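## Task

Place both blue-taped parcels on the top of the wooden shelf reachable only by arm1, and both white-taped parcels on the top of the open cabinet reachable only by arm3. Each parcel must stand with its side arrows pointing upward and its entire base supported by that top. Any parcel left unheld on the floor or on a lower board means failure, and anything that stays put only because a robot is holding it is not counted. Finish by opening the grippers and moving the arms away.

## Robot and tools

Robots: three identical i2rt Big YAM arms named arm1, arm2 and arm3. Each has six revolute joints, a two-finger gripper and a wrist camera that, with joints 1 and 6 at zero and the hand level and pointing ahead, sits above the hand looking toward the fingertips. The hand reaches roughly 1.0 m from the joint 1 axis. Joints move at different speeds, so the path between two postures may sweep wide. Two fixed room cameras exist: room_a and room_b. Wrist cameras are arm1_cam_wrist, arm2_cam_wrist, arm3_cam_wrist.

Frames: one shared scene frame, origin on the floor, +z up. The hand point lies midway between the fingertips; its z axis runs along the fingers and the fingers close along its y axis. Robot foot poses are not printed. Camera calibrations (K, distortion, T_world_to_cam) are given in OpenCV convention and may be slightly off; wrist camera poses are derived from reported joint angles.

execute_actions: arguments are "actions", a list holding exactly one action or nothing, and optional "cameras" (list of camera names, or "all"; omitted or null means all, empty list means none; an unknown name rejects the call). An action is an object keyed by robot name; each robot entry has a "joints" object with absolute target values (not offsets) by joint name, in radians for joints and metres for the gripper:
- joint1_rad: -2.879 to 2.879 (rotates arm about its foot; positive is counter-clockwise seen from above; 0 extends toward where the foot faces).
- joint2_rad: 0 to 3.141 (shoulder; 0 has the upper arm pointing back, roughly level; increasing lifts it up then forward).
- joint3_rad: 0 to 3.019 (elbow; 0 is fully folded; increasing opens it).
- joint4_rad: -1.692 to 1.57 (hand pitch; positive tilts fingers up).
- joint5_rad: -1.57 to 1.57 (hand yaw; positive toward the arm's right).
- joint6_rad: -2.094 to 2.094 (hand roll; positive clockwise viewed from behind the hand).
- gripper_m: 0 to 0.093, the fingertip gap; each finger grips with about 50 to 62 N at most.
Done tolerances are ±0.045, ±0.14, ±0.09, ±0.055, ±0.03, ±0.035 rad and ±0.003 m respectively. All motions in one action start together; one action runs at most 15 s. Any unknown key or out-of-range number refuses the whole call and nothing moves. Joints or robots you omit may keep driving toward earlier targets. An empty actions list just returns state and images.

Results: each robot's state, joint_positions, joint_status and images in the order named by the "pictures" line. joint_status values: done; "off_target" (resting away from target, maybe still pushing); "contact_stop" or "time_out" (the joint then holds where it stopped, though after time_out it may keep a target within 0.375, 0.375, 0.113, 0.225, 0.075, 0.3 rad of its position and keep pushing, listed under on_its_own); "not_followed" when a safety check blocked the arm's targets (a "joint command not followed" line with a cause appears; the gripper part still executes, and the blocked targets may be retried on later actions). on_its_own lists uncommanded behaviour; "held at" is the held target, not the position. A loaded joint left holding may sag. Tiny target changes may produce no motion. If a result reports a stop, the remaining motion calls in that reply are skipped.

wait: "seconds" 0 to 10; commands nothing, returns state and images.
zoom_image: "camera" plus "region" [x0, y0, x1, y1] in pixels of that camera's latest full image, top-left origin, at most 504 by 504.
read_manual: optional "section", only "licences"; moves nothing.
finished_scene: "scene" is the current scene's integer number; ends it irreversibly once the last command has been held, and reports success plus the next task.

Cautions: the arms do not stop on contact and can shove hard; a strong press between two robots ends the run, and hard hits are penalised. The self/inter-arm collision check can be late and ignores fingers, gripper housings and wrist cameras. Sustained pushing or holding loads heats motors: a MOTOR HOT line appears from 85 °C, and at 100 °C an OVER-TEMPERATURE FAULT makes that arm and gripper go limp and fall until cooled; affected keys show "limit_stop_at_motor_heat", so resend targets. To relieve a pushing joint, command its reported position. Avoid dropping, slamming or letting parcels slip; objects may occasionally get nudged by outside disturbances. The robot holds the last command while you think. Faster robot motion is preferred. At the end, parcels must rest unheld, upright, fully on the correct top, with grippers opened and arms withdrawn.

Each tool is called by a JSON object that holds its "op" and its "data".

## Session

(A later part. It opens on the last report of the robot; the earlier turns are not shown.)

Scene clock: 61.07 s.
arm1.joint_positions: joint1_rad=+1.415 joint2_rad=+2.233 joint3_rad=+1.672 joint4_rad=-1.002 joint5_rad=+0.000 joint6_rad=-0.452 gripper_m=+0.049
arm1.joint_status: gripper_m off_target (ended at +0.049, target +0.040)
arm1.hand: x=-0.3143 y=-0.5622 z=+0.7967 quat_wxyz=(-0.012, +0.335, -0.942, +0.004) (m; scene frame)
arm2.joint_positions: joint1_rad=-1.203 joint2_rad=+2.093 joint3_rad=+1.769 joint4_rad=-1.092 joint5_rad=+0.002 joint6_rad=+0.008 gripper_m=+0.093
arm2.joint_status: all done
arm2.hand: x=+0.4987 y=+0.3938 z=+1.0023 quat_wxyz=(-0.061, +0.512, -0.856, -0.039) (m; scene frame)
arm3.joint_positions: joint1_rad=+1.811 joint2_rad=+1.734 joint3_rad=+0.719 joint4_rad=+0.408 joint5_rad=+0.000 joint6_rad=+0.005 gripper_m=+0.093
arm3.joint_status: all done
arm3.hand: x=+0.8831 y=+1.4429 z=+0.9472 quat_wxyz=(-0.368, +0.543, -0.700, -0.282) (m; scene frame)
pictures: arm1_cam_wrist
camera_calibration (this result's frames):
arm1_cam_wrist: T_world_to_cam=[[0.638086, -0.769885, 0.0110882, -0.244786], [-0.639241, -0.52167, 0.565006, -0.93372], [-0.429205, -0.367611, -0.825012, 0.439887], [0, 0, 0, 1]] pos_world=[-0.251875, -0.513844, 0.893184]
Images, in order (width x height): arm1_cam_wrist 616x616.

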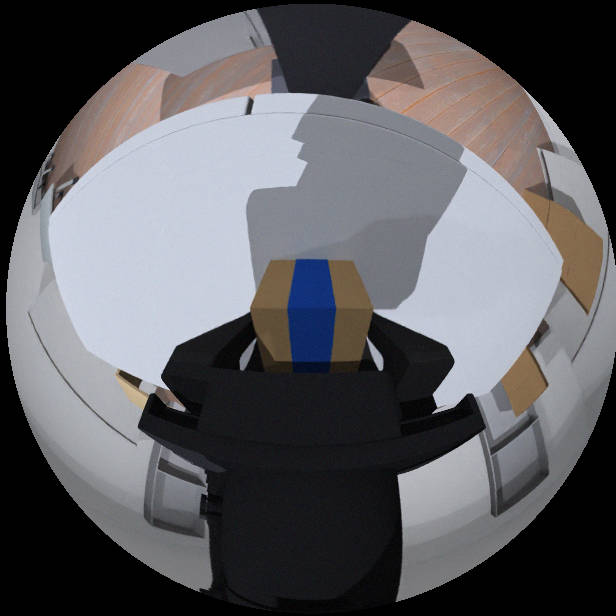

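{"op": "execute_actions", "data": {"actions": [{"arm1":{"joints":{"joint2_rad":1.85,"joint3_rad":1.5}},"arm2":{"joints":{"joint1_rad":0,"joint2_rad":1.2,"joint3_rad":1.2}},"arm3":{"joints":{"joint1_rad":1.0,"joint3_rad":1.47,"joint4_rad":-0.95}}}], "cameras": []}}

{"op": "execute_actions", "data": {"actions": [{"arm1":{"joints":{"joint1_rad":-1.6,"joint3_rad":1.25,"joint4_rad":-0.6,"joint6_rad":0}},"arm3":{"joints":{"joint1_rad":-1.53,"joint2_rad":2.0}}}], "cameras": []}}

{"op": "execute_actions", "data": {"actions": [{"arm1":{"joints":{"joint2_rad":2.19}},"arm3":{"joints":{"joint2_rad":2.09,"joint4_rad":-0.92}}}], "cameras": ["arm1_cam_wrist","arm3_cam_wrist","room_b"]}}

Scene clock: 65.03 s.
arm1.joint_positions: joint1_rad=+1.415 joint2_rad=+1.836 joint3_rad=+1.481 joint4_rad=-0.993 joint5_rad=+0.000 joint6_rad=-0.452 gripper_m=+0.049
arm1.joint_status: all done
arm1.hand: x=-0.3506 y=-0.5699 z=+0.9635 quat_wxyz=(-0.119, +0.333, -0.935, +0.016) (m; scene frame)
arm2.joint_positions: joint1_rad=-0.001 joint2_rad=+1.188 joint3_rad=+1.203 joint4_rad=-1.092 joint5_rad=-0.002 joint6_rad=+0.005 gripper_m=+0.093
arm2.joint_status: all done
arm2.hand: x=-0.1023 y=+0.1358 z=+1.2448 quat_wxyz=(-0.094, +0.882, -0.404, -0.225) (m; scene frame)
arm3.joint_positions: joint1_rad=+0.994 joint2_rad=+1.743 joint3_rad=+1.421 joint4_rad=-0.942 joint5_rad=+0.001 joint6_rad=+0.005 gripper_m=+0.093
arm3.joint_status: all done
arm3.hand: x=+1.2621 y=+1.1907 z=+1.0593 quat_wxyz=(-0.152, +0.244, -0.957, -0.036) (m; scene frame)
pictures: none
No camera images: the call's "cameras" was empty. Leave "cameras" out to get every camera's image.

Scene clock: 67.80 s.
arm1.joint_positions: joint1_rad=-1.604 joint2_rad=+1.851 joint3_rad=+1.247 joint4_rad=-0.605 joint5_rad=+0.002 joint6_rad=-0.008 gripper_m=+0.049
arm1.joint_status: all done
arm1.hand: x=-1.4890 y=-0.9116 z=+0.8671 quat_wxyz=(-0.032, -0.969, -0.177, +0.169) (m; scene frame)
arm2.joint_positions: joint1_rad=-0.001 joint2_rad=+1.188 joint3_rad=+1.203 joint4_rad=-1.092 joint5_rad=-0.002 joint6_rad=+0.005 gripper_m=+0.093
arm2.joint_status: not commanded
arm2.hand: x=-0.1023 y=+0.1358 z=+1.2448 quat_wxyz=(-0.094, +0.882, -0.404, -0.225) (m; scene frame)
arm3.joint_positions: joint1_rad=-1.541 joint2_rad=+2.013 joint3_rad=+1.452 joint4_rad=-0.942 joint5_rad=+0.000 joint6_rad=+0.005 gripper_m=+0.093
arm3.joint_status: all done
arm3.hand: x=+0.4858 y=+0.3814 z=+0.9137 quat_wxyz=(-0.022, -0.851, -0.525, +0.026) (m; scene frame)
pictures: none
No camera images: the call's "cameras" was empty. Leave "cameras" out to get every camera's image.

Scene clock: 68.97 s.
arm1.joint_positions: joint1_rad=-1.604 joint2_rad=+2.211 joint3_rad=+1.230 joint4_rad=-0.605 joint5_rad=+0.002 joint6_rad=-0.008 gripper_m=+0.049
arm1.joint_status: all done
arm1.hand: x=-1.4090 y=-0.8836 z=+0.6704 quat_wxyz=(+0.000, -0.984, -0.180, -0.016) (m; scene frame)
arm2.joint_positions: joint1_rad=-0.001 joint2_rad=+1.188 joint3_rad=+1.203 joint4_rad=-1.092 joint5_rad=-0.002 joint6_rad=+0.005 gripper_m=+0.093
arm2.joint_status: not commanded
arm2.hand: x=-0.1023 y=+0.1358 z=+1.2448 quat_wxyz=(-0.094, +0.882, -0.404, -0.225) (m; scene frame)
arm3.joint_positions: joint1_rad=-1.541 joint2_rad=+2.084 joint3_rad=+1.452 joint4_rad=-0.928 joint5_rad=+0.000 joint6_rad=+0.005 gripper_m=+0.093
arm3.joint_status: all done
arm3.hand: x=+0.4896 y=+0.3881 z=+0.8736 quat_wxyz=(-0.006, -0.851, -0.525, +0.002) (m; scene frame)
pictures: arm1_cam_wrist, arm3_cam_wrist, room_b
camera_calibration (this result's frames):
arm1_cam_wrist: T_world_to_cam=[[-0.361728, 0.932227, -0.0102378, 0.317241], [0.739687, 0.293667, 0.605493, 0.906338], [0.567464, 0.211451, -0.795784, 1.64407], [0, 0, 0, 1]] pos_world=[-1.4886, -0.909544, 0.762794]
arm3_cam_wrist: T_world_to_cam=[[-0.895299, 0.445215, -0.014939, 0.282646], [0.353747, 0.730945, 0.583594, -0.964178], [0.270744, 0.517207, -0.811908, 0.49774], [0, 0, 0, 1]] pos_world=[0.459368, 0.321489, 0.971031]
Images, in order (width x height): arm1_cam_wrist 616x616, arm3_cam_wrist 616x616, room_b 672x504.

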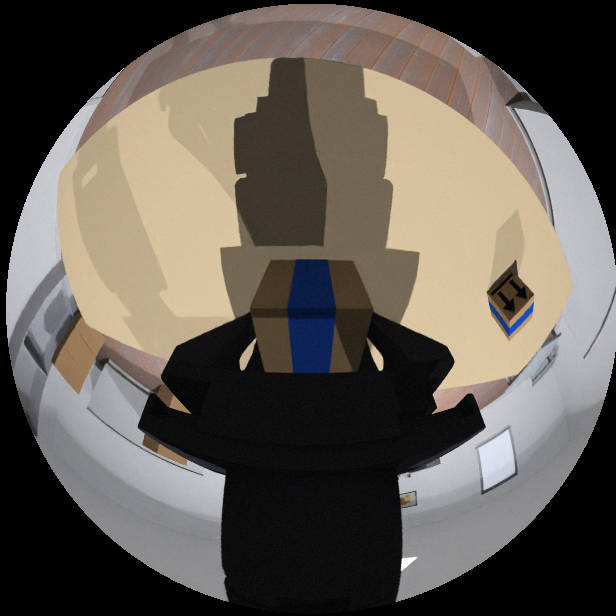

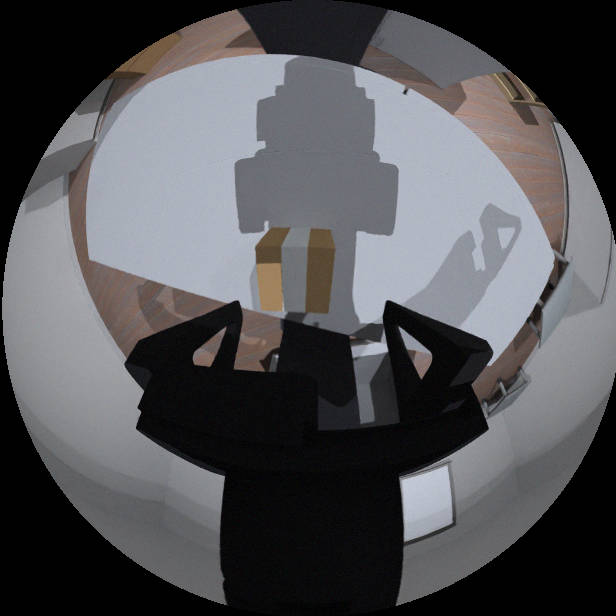

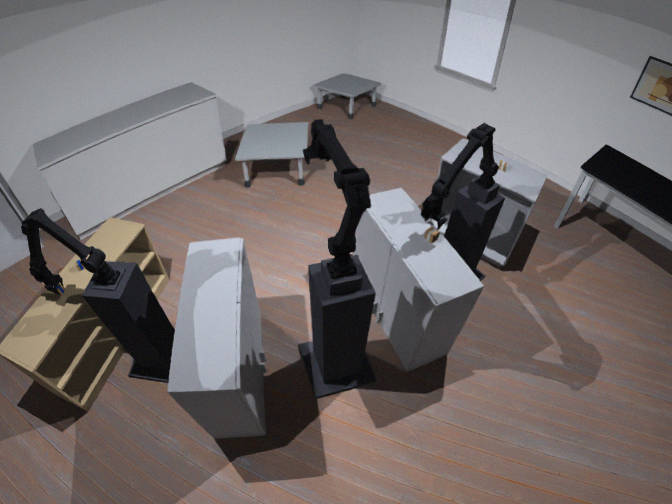

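{"op": "execute_actions", "data": {"actions": [{"arm1":{"joints":{"joint2_rad":2.265,"joint4_rad":-0.53}},"arm3":{"joints":{"joint1_rad":-1.51,"joint2_rad":2.2,"joint4_rad":-0.83}}}], "cameras": ["arm1_cam_wrist","arm3_cam_wrist"]}}

Scene clock: 70.60 s.
arm1.joint_positions: joint1_rad=-1.604 joint2_rad=+2.251 joint3_rad=+1.230 joint4_rad=-0.542 joint5_rad=+0.002 joint6_rad=-0.008 gripper_m=+0.049
arm1.joint_status: all done
arm1.hand: x=-1.4114 y=-0.8846 z=+0.6503 quat_wxyz=(-0.002, -0.984, -0.180, -0.004) (m; scene frame)
arm2.joint_positions: joint1_rad=-0.001 joint2_rad=+1.188 joint3_rad=+1.203 joint4_rad=-1.092 joint5_rad=-0.002 joint6_rad=+0.005 gripper_m=+0.093
arm2.joint_status: not commanded
arm2.hand: x=-0.1023 y=+0.1358 z=+1.2448 quat_wxyz=(-0.094, +0.882, -0.404, -0.225) (m; scene frame)
arm3.joint_positions: joint1_rad=-1.517 joint2_rad=+2.203 joint3_rad=+1.452 joint4_rad=-0.839 joint5_rad=+0.000 joint6_rad=+0.005 gripper_m=+0.093
arm3.joint_status: all done
arm3.hand: x=+0.5036 y=+0.3844 z=+0.8080 quat_wxyz=(+0.001, -0.845, -0.535, -0.011) (m; scene frame)
pictures: arm1_cam_wrist, arm3_cam_wrist
camera_calibration (this result's frames):
arm1_cam_wrist: T_world_to_cam=[[-0.361789, 0.932208, -0.0098649, 0.316793], [0.75233, 0.298194, 0.587435, 0.954202], [0.550553, 0.205106, -0.809211, 1.60886], [0, 0, 0, 1]] pos_world=[-1.48903, -0.90984, 0.7445]
arm3_cam_wrist: T_world_to_cam=[[-0.905509, 0.424065, -0.0149187, 0.309125], [0.328916, 0.723681, 0.606713, -0.931491], [0.268082, 0.544477, -0.794781, 0.419601], [0, 0, 0, 1]] pos_world=[0.47381, 0.31455, 0.903251]
Images, in order (width x height): arm1_cam_wrist 616x616, arm3_cam_wrist 616x616.

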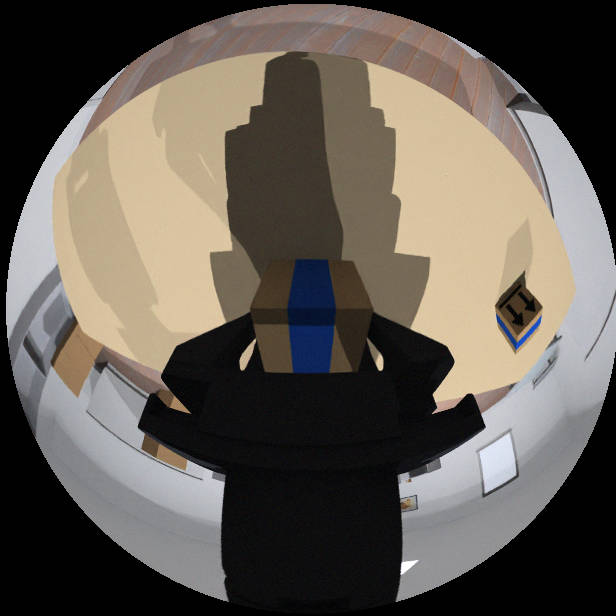

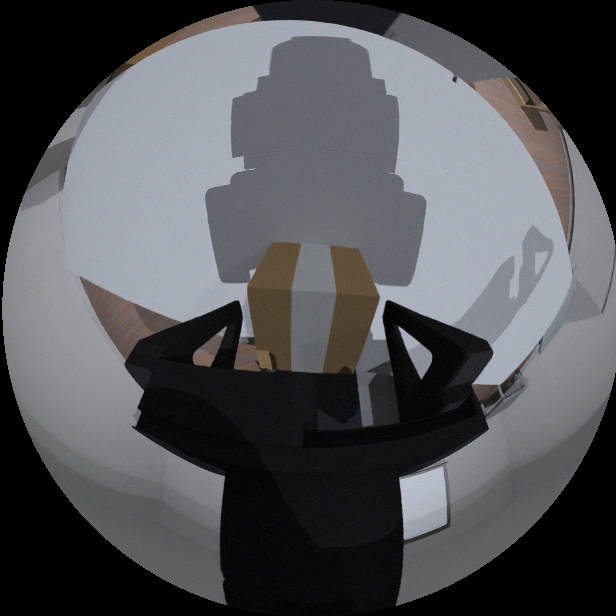

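{"op": "execute_actions", "data": {"actions": [{"arm1":{"joints":{"joint2_rad":2.29}},"arm3":{"joints":{"joint2_rad":2.235,"joint4_rad":-0.79}}}], "cameras": []}}

{"op": "execute_actions", "data": {"actions": [{"arm1":{"joints":{"gripper_m":0.093}},"arm3":{"joints":{"gripper_m":0.04}}}], "cameras": []}}

{"op": "execute_actions", "data": {"actions": [{"arm1":{"joints":{"joint2_rad":1.9,"joint4_rad":-0.85}},"arm3":{"joints":{"joint2_rad":1.95,"joint4_rad":-0.86}}}], "cameras": []}}

{"op": "execute_actions", "data": {"actions": [{"arm1":{"joints":{"joint1_rad":-1.25}},"arm3":{"joints":{"joint1_rad":2.12}}}], "cameras": []}}

{"op": "execute_actions", "data": {"actions": [{"arm3":{"joints":{"joint2_rad":2.14}}}], "cameras": ["arm1_cam_wrist","arm3_cam_wrist","room_a"]}}

Scene clock: 73.37 s.
arm1.joint_positions: joint1_rad=-1.604 joint2_rad=+2.272 joint3_rad=+1.230 joint4_rad=-0.541 joint5_rad=+0.002 joint6_rad=-0.008 gripper_m=+0.049
arm1.joint_status: all done
arm1.hand: x=-1.4050 y=-0.8823 z=+0.6401 quat_wxyz=(+0.000, -0.984, -0.180, -0.014) (m; scene frame)
arm2.joint_positions: joint1_rad=-0.001 joint2_rad=+1.188 joint3_rad=+1.203 joint4_rad=-1.092 joint5_rad=-0.002 joint6_rad=+0.005 gripper_m=+0.093
arm2.joint_status: not commanded
arm2.hand: x=-0.1023 y=+0.1358 z=+1.2448 quat_wxyz=(-0.094, +0.882, -0.404, -0.225) (m; scene frame)
arm3.joint_positions: joint1_rad=-1.517 joint2_rad=+2.212 joint3_rad=+1.452 joint4_rad=-0.800 joint5_rad=+0.000 joint6_rad=+0.005 gripper_m=+0.093
arm3.joint_status: all done
arm3.hand: x=+0.5006 y=+0.3779 z=+0.8024 quat_wxyz=(-0.007, -0.845, -0.535, +0.002) (m; scene frame)
pictures: none
No camera images: the call's "cameras" was empty. Leave "cameras" out to get every camera's image.

Scene clock: 73.97 s.
arm1.joint_positions: joint1_rad=-1.604 joint2_rad=+2.272 joint3_rad=+1.230 joint4_rad=-0.541 joint5_rad=+0.002 joint6_rad=-0.008 gripper_m=+0.093
arm1.joint_status: all done
arm1.hand: x=-1.4050 y=-0.8823 z=+0.6401 quat_wxyz=(+0.000, -0.984, -0.180, -0.014) (m; scene frame)
arm2.joint_positions: joint1_rad=-0.001 joint2_rad=+1.188 joint3_rad=+1.203 joint4_rad=-1.092 joint5_rad=-0.002 joint6_rad=+0.005 gripper_m=+0.093
arm2.joint_status: not commanded
arm2.hand: x=-0.1023 y=+0.1358 z=+1.2448 quat_wxyz=(-0.094, +0.882, -0.404, -0.225) (m; scene frame)
arm3.joint_positions: joint1_rad=-1.517 joint2_rad=+2.212 joint3_rad=+1.452 joint4_rad=-0.799 joint5_rad=+0.000 joint6_rad=+0.005 gripper_m=+0.058
arm3.joint_status: gripper_m off_target (ended at +0.057, target +0.040)
arm3.hand: x=+0.5005 y=+0.3778 z=+0.8024 quat_wxyz=(-0.007, -0.845, -0.535, +0.002) (m; scene frame)
pictures: none
No camera images: the call's "cameras" was empty. Leave "cameras" out to get every camera's image.

Scene clock: 75.30 s.
arm1.joint_positions: joint1_rad=-1.604 joint2_rad=+1.881 joint3_rad=+1.239 joint4_rad=-0.839 joint5_rad=+0.002 joint6_rad=-0.008 gripper_m=+0.093
arm1.joint_status: all done
arm1.hand: x=-1.4295 y=-0.8899 z=+0.8361 quat_wxyz=(-0.009, -0.983, -0.180, +0.036) (m; scene frame)
arm2.joint_positions: joint1_rad=-0.001 joint2_rad=+1.188 joint3_rad=+1.203 joint4_rad=-1.092 joint5_rad=-0.002 joint6_rad=+0.005 gripper_m=+0.093
arm2.joint_status: not commanded
arm2.hand: x=-0.1023 y=+0.1358 z=+1.2448 quat_wxyz=(-0.094, +0.882, -0.404, -0.225) (m; scene frame)
arm3.joint_positions: joint1_rad=-1.517 joint2_rad=+1.944 joint3_rad=+1.452 joint4_rad=-0.855 joint5_rad=+0.000 joint6_rad=+0.005 gripper_m=+0.058
arm3.joint_status: all done
arm3.hand: x=+0.4856 y=+0.3491 z=+0.9568 quat_wxyz=(-0.064, -0.840, -0.532, +0.092) (m; scene frame)
pictures: none
No camera images: the call's "cameras" was empty. Leave "cameras" out to get every camera's image.

Scene clock: 78.23 s.
arm1.joint_positions: joint1_rad=-1.254 joint2_rad=+1.881 joint3_rad=+1.239 joint4_rad=-0.839 joint5_rad=-0.001 joint6_rad=-0.008 gripper_m=+0.093
arm1.joint_status: all done
arm1.hand: x=-1.3360 y=-1.0501 z=+0.8380 quat_wxyz=(-0.020, -0.937, -0.348, +0.034) (m; scene frame)
arm2.joint_positions: joint1_rad=-0.001 joint2_rad=+1.188 joint3_rad=+1.203 joint4_rad=-1.092 joint5_rad=-0.002 joint6_rad=+0.005 gripper_m=+0.093
arm2.joint_status: not commanded
arm2.hand: x=-0.1023 y=+0.1358 z=+1.2448 quat_wxyz=(-0.094, +0.882, -0.404, -0.225) (m; scene frame)
arm3.joint_positions: joint1_rad=+2.131 joint2_rad=+1.944 joint3_rad=+1.452 joint4_rad=-0.855 joint5_rad=-0.001 joint6_rad=+0.005 gripper_m=+0.058
arm3.joint_status: all done
arm3.hand: x=+0.7030 y=+1.5193 z=+0.9555 quat_wxyz=(-0.078, +0.726, -0.679, -0.078) (m; scene frame)
pictures: none
No camera images: the call's "cameras" was empty. Leave "cameras" out to get every camera's image.

Scene clock: 79.43 s.
arm1.joint_positions: joint1_rad=-1.254 joint2_rad=+1.881 joint3_rad=+1.239 joint4_rad=-0.839 joint5_rad=-0.001 joint6_rad=-0.008 gripper_m=+0.093
arm1.joint_status: not commanded
arm1.hand: x=-1.3360 y=-1.0501 z=+0.8380 quat_wxyz=(-0.020, -0.937, -0.348, +0.034) (m; scene frame)
arm2.joint_positions: joint1_rad=-0.001 joint2_rad=+1.188 joint3_rad=+1.203 joint4_rad=-1.092 joint5_rad=-0.002 joint6_rad=+0.005 gripper_m=+0.093
arm2.joint_status: not commanded
arm2.hand: x=-0.1023 y=+0.1358 z=+1.2448 quat_wxyz=(-0.094, +0.882, -0.404, -0.225) (m; scene frame)
arm3.joint_positions: joint1_rad=+2.131 joint2_rad=+2.151 joint3_rad=+1.452 joint4_rad=-0.856 joint5_rad=-0.001 joint6_rad=+0.005 gripper_m=+0.058
arm3.joint_status: all done
arm3.hand: x=+0.7063 y=+1.4871 z=+0.8354 quat_wxyz=(-0.007, +0.730, -0.684, -0.002) (m; scene frame)
pictures: arm1_cam_wrist, arm3_cam_wrist, room_a
camera_calibration (this result's frames):
arm1_cam_wrist: T_world_to_cam=[[-0.659904, 0.751162, -0.0168156, -0.0824327], [0.637887, 0.571936, 0.515741, 1.03125], [0.397023, 0.329613, -0.856579, 1.7185], [0, 0, 0, 1]] pos_world=[-1.3945, -1.09433, 0.93879]
arm3_cam_wrist: T_world_to_cam=[[0.997639, 0.0686368, 0.00216343, -0.804406], [0.0546147, -0.812138, 0.580904, 0.686426], [0.0416284, -0.579414, -0.813969, 1.63398], [0, 0, 0, 1]] pos_world=[0.696998, 1.55944, 0.933002]
Images, in order (width x height): arm1_cam_wrist 616x616, arm3_cam_wrist 616x616, room_a 672x504.

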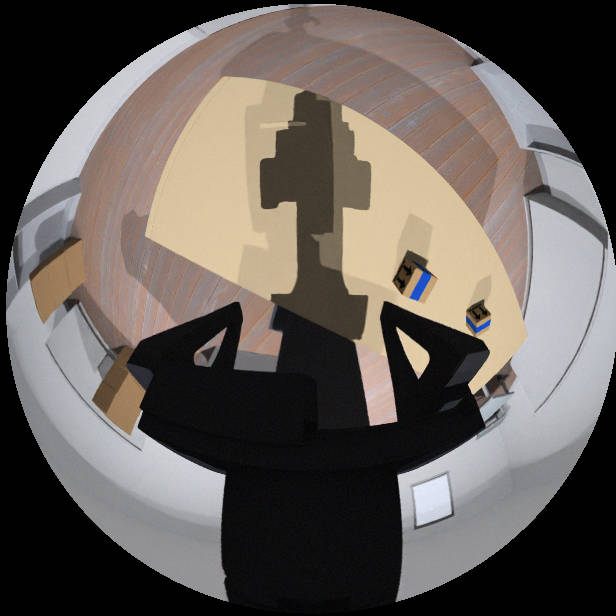

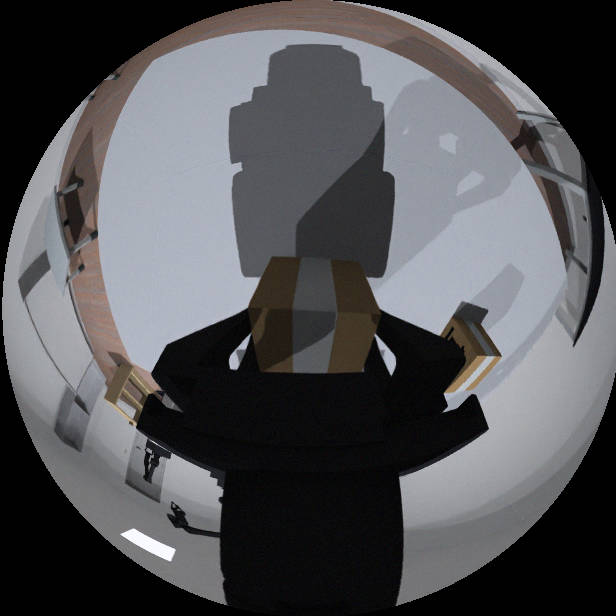

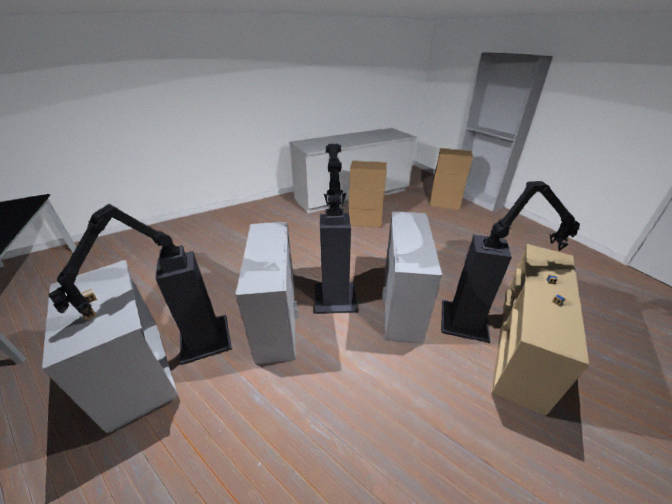

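{"op": "zoom_image", "data": {"camera": "arm1_cam_wrist", "region": [380, 245, 460, 315]}}

{"op": "execute_actions", "data": {"actions": [{"arm3":{"joints":{"joint2_rad":2.19}}}], "cameras": []}}

{"op": "execute_actions", "data": {"actions": [{"arm3":{"joints":{"gripper_m":0.093}}}], "cameras": []}}

{"op": "execute_actions", "data": {"actions": [{"arm3":{"joints":{"joint2_rad":1.75,"joint4_rad":-1.15}}}], "cameras": ["room_a"]}}

{"op": "zoom_image", "data": {"camera": "room_a", "region": [60, 280, 115, 330]}}

Region (380, 245, 460, 315) of arm1_cam_wrist's 616x616 image, scaled by 6.300, with more detail than that image has; it fills the top 441 rows of this view, and the rest is white.

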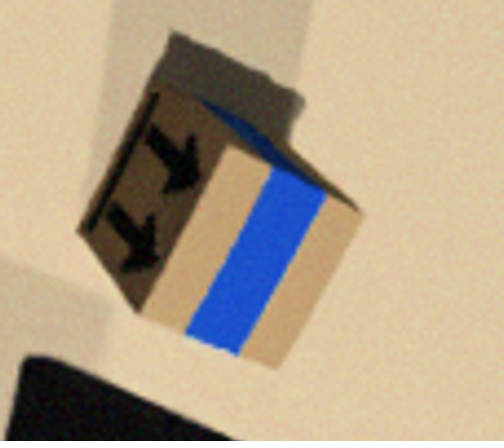

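Scene clock: 81.33 s.
arm1.joint_positions: joint1_rad=-1.254 joint2_rad=+1.881 joint3_rad=+1.239 joint4_rad=-0.839 joint5_rad=-0.001 joint6_rad=-0.008 gripper_m=+0.093
arm1.joint_status: not commanded
arm1.hand: x=-1.3360 y=-1.0501 z=+0.8380 quat_wxyz=(-0.020, -0.937, -0.348, +0.034) (m; scene frame)
arm2.joint_positions: joint1_rad=-0.001 joint2_rad=+1.188 joint3_rad=+1.203 joint4_rad=-1.092 joint5_rad=-0.002 joint6_rad=+0.005 gripper_m=+0.093
arm2.joint_status: not commanded
arm2.hand: x=-0.1023 y=+0.1358 z=+1.2448 quat_wxyz=(-0.094, +0.882, -0.404, -0.225) (m; scene frame)
arm3.joint_positions: joint1_rad=+2.131 joint2_rad=+2.177 joint3_rad=+1.452 joint4_rad=-0.856 joint5_rad=-0.001 joint6_rad=+0.005 gripper_m=+0.058
arm3.joint_status: all done
arm3.hand: x=+0.7068 y=+1.4815 z=+0.8212 quat_wxyz=(+0.001, +0.730, -0.684, +0.007) (m; scene frame)
pictures: none
No camera images: the call's "cameras" was empty. Leave "cameras" out to get every camera's image.

Scene clock: 81.93 s.
arm1.joint_positions: joint1_rad=-1.254 joint2_rad=+1.881 joint3_rad=+1.239 joint4_rad=-0.839 joint5_rad=-0.001 joint6_rad=-0.008 gripper_m=+0.093
arm1.joint_status: not commanded
arm1.hand: x=-1.3360 y=-1.0501 z=+0.8380 quat_wxyz=(-0.020, -0.937, -0.348, +0.034) (m; scene frame)
arm2.joint_positions: joint1_rad=-0.001 joint2_rad=+1.188 joint3_rad=+1.203 joint4_rad=-1.092 joint5_rad=-0.002 joint6_rad=+0.005 gripper_m=+0.093
arm2.joint_status: not commanded
arm2.hand: x=-0.1023 y=+0.1358 z=+1.2448 quat_wxyz=(-0.094, +0.882, -0.404, -0.225) (m; scene frame)
arm3.joint_positions: joint1_rad=+2.131 joint2_rad=+2.177 joint3_rad=+1.452 joint4_rad=-0.856 joint5_rad=-0.001 joint6_rad=+0.005 gripper_m=+0.093
arm3.joint_status: all done
arm3.hand: x=+0.7068 y=+1.4815 z=+0.8212 quat_wxyz=(+0.001, +0.730, -0.684, +0.007) (m; scene frame)
pictures: none
No camera images: the call's "cameras" was empty. Leave "cameras" out to get every camera's image.

Scene clock: 83.40 s.
arm1.joint_positions: joint1_rad=-1.254 joint2_rad=+1.881 joint3_rad=+1.239 joint4_rad=-0.839 joint5_rad=-0.001 joint6_rad=-0.008 gripper_m=+0.093
arm1.joint_status: not commanded
arm1.hand: x=-1.3360 y=-1.0501 z=+0.8380 quat_wxyz=(-0.020, -0.937, -0.348, +0.034) (m; scene frame)
arm2.joint_positions: joint1_rad=-0.001 joint2_rad=+1.188 joint3_rad=+1.203 joint4_rad=-1.092 joint5_rad=-0.002 joint6_rad=+0.005 gripper_m=+0.093
arm2.joint_status: not commanded
arm2.hand: x=-0.1023 y=+0.1358 z=+1.2448 quat_wxyz=(-0.094, +0.882, -0.404, -0.225) (m; scene frame)
arm3.joint_positions: joint1_rad=+2.131 joint2_rad=+1.742 joint3_rad=+1.452 joint4_rad=-1.142 joint5_rad=-0.001 joint6_rad=+0.005 gripper_m=+0.093
arm3.joint_status: all done
arm3.hand: x=+0.7064 y=+1.4585 z=+1.0567 quat_wxyz=(-0.049, +0.728, -0.682, -0.047) (m; scene frame)
pictures: room_a
Images, in order (width x height): room_a 672x504.

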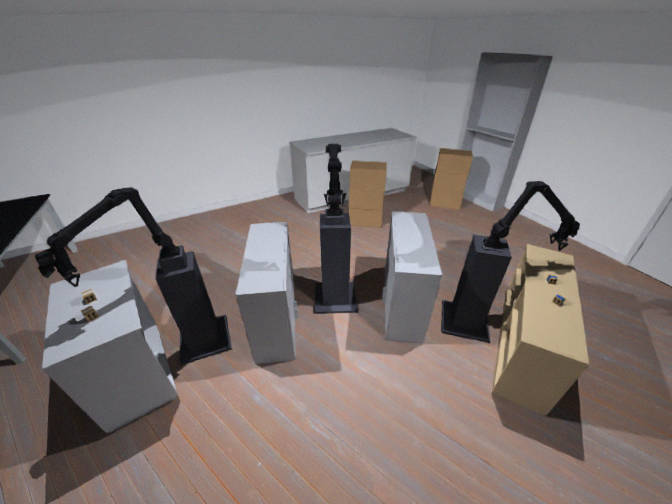

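Region (60, 280, 115, 330) of room_a's 672x504 image, scaled by 9.164, with more detail than that image has; it fills the top 458 rows of this view, and the rest is white.

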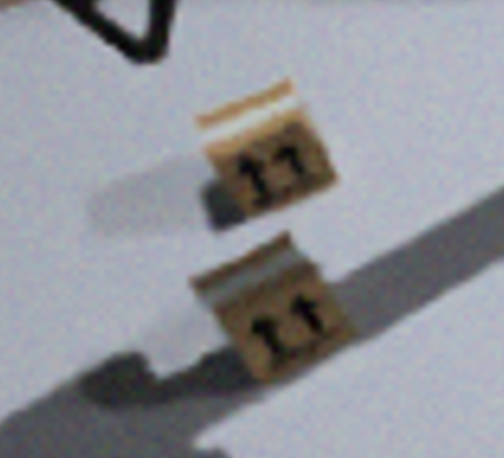

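{"op": "finished_scene", "data": {"scene": 1}}

The scene is finished: the task was done.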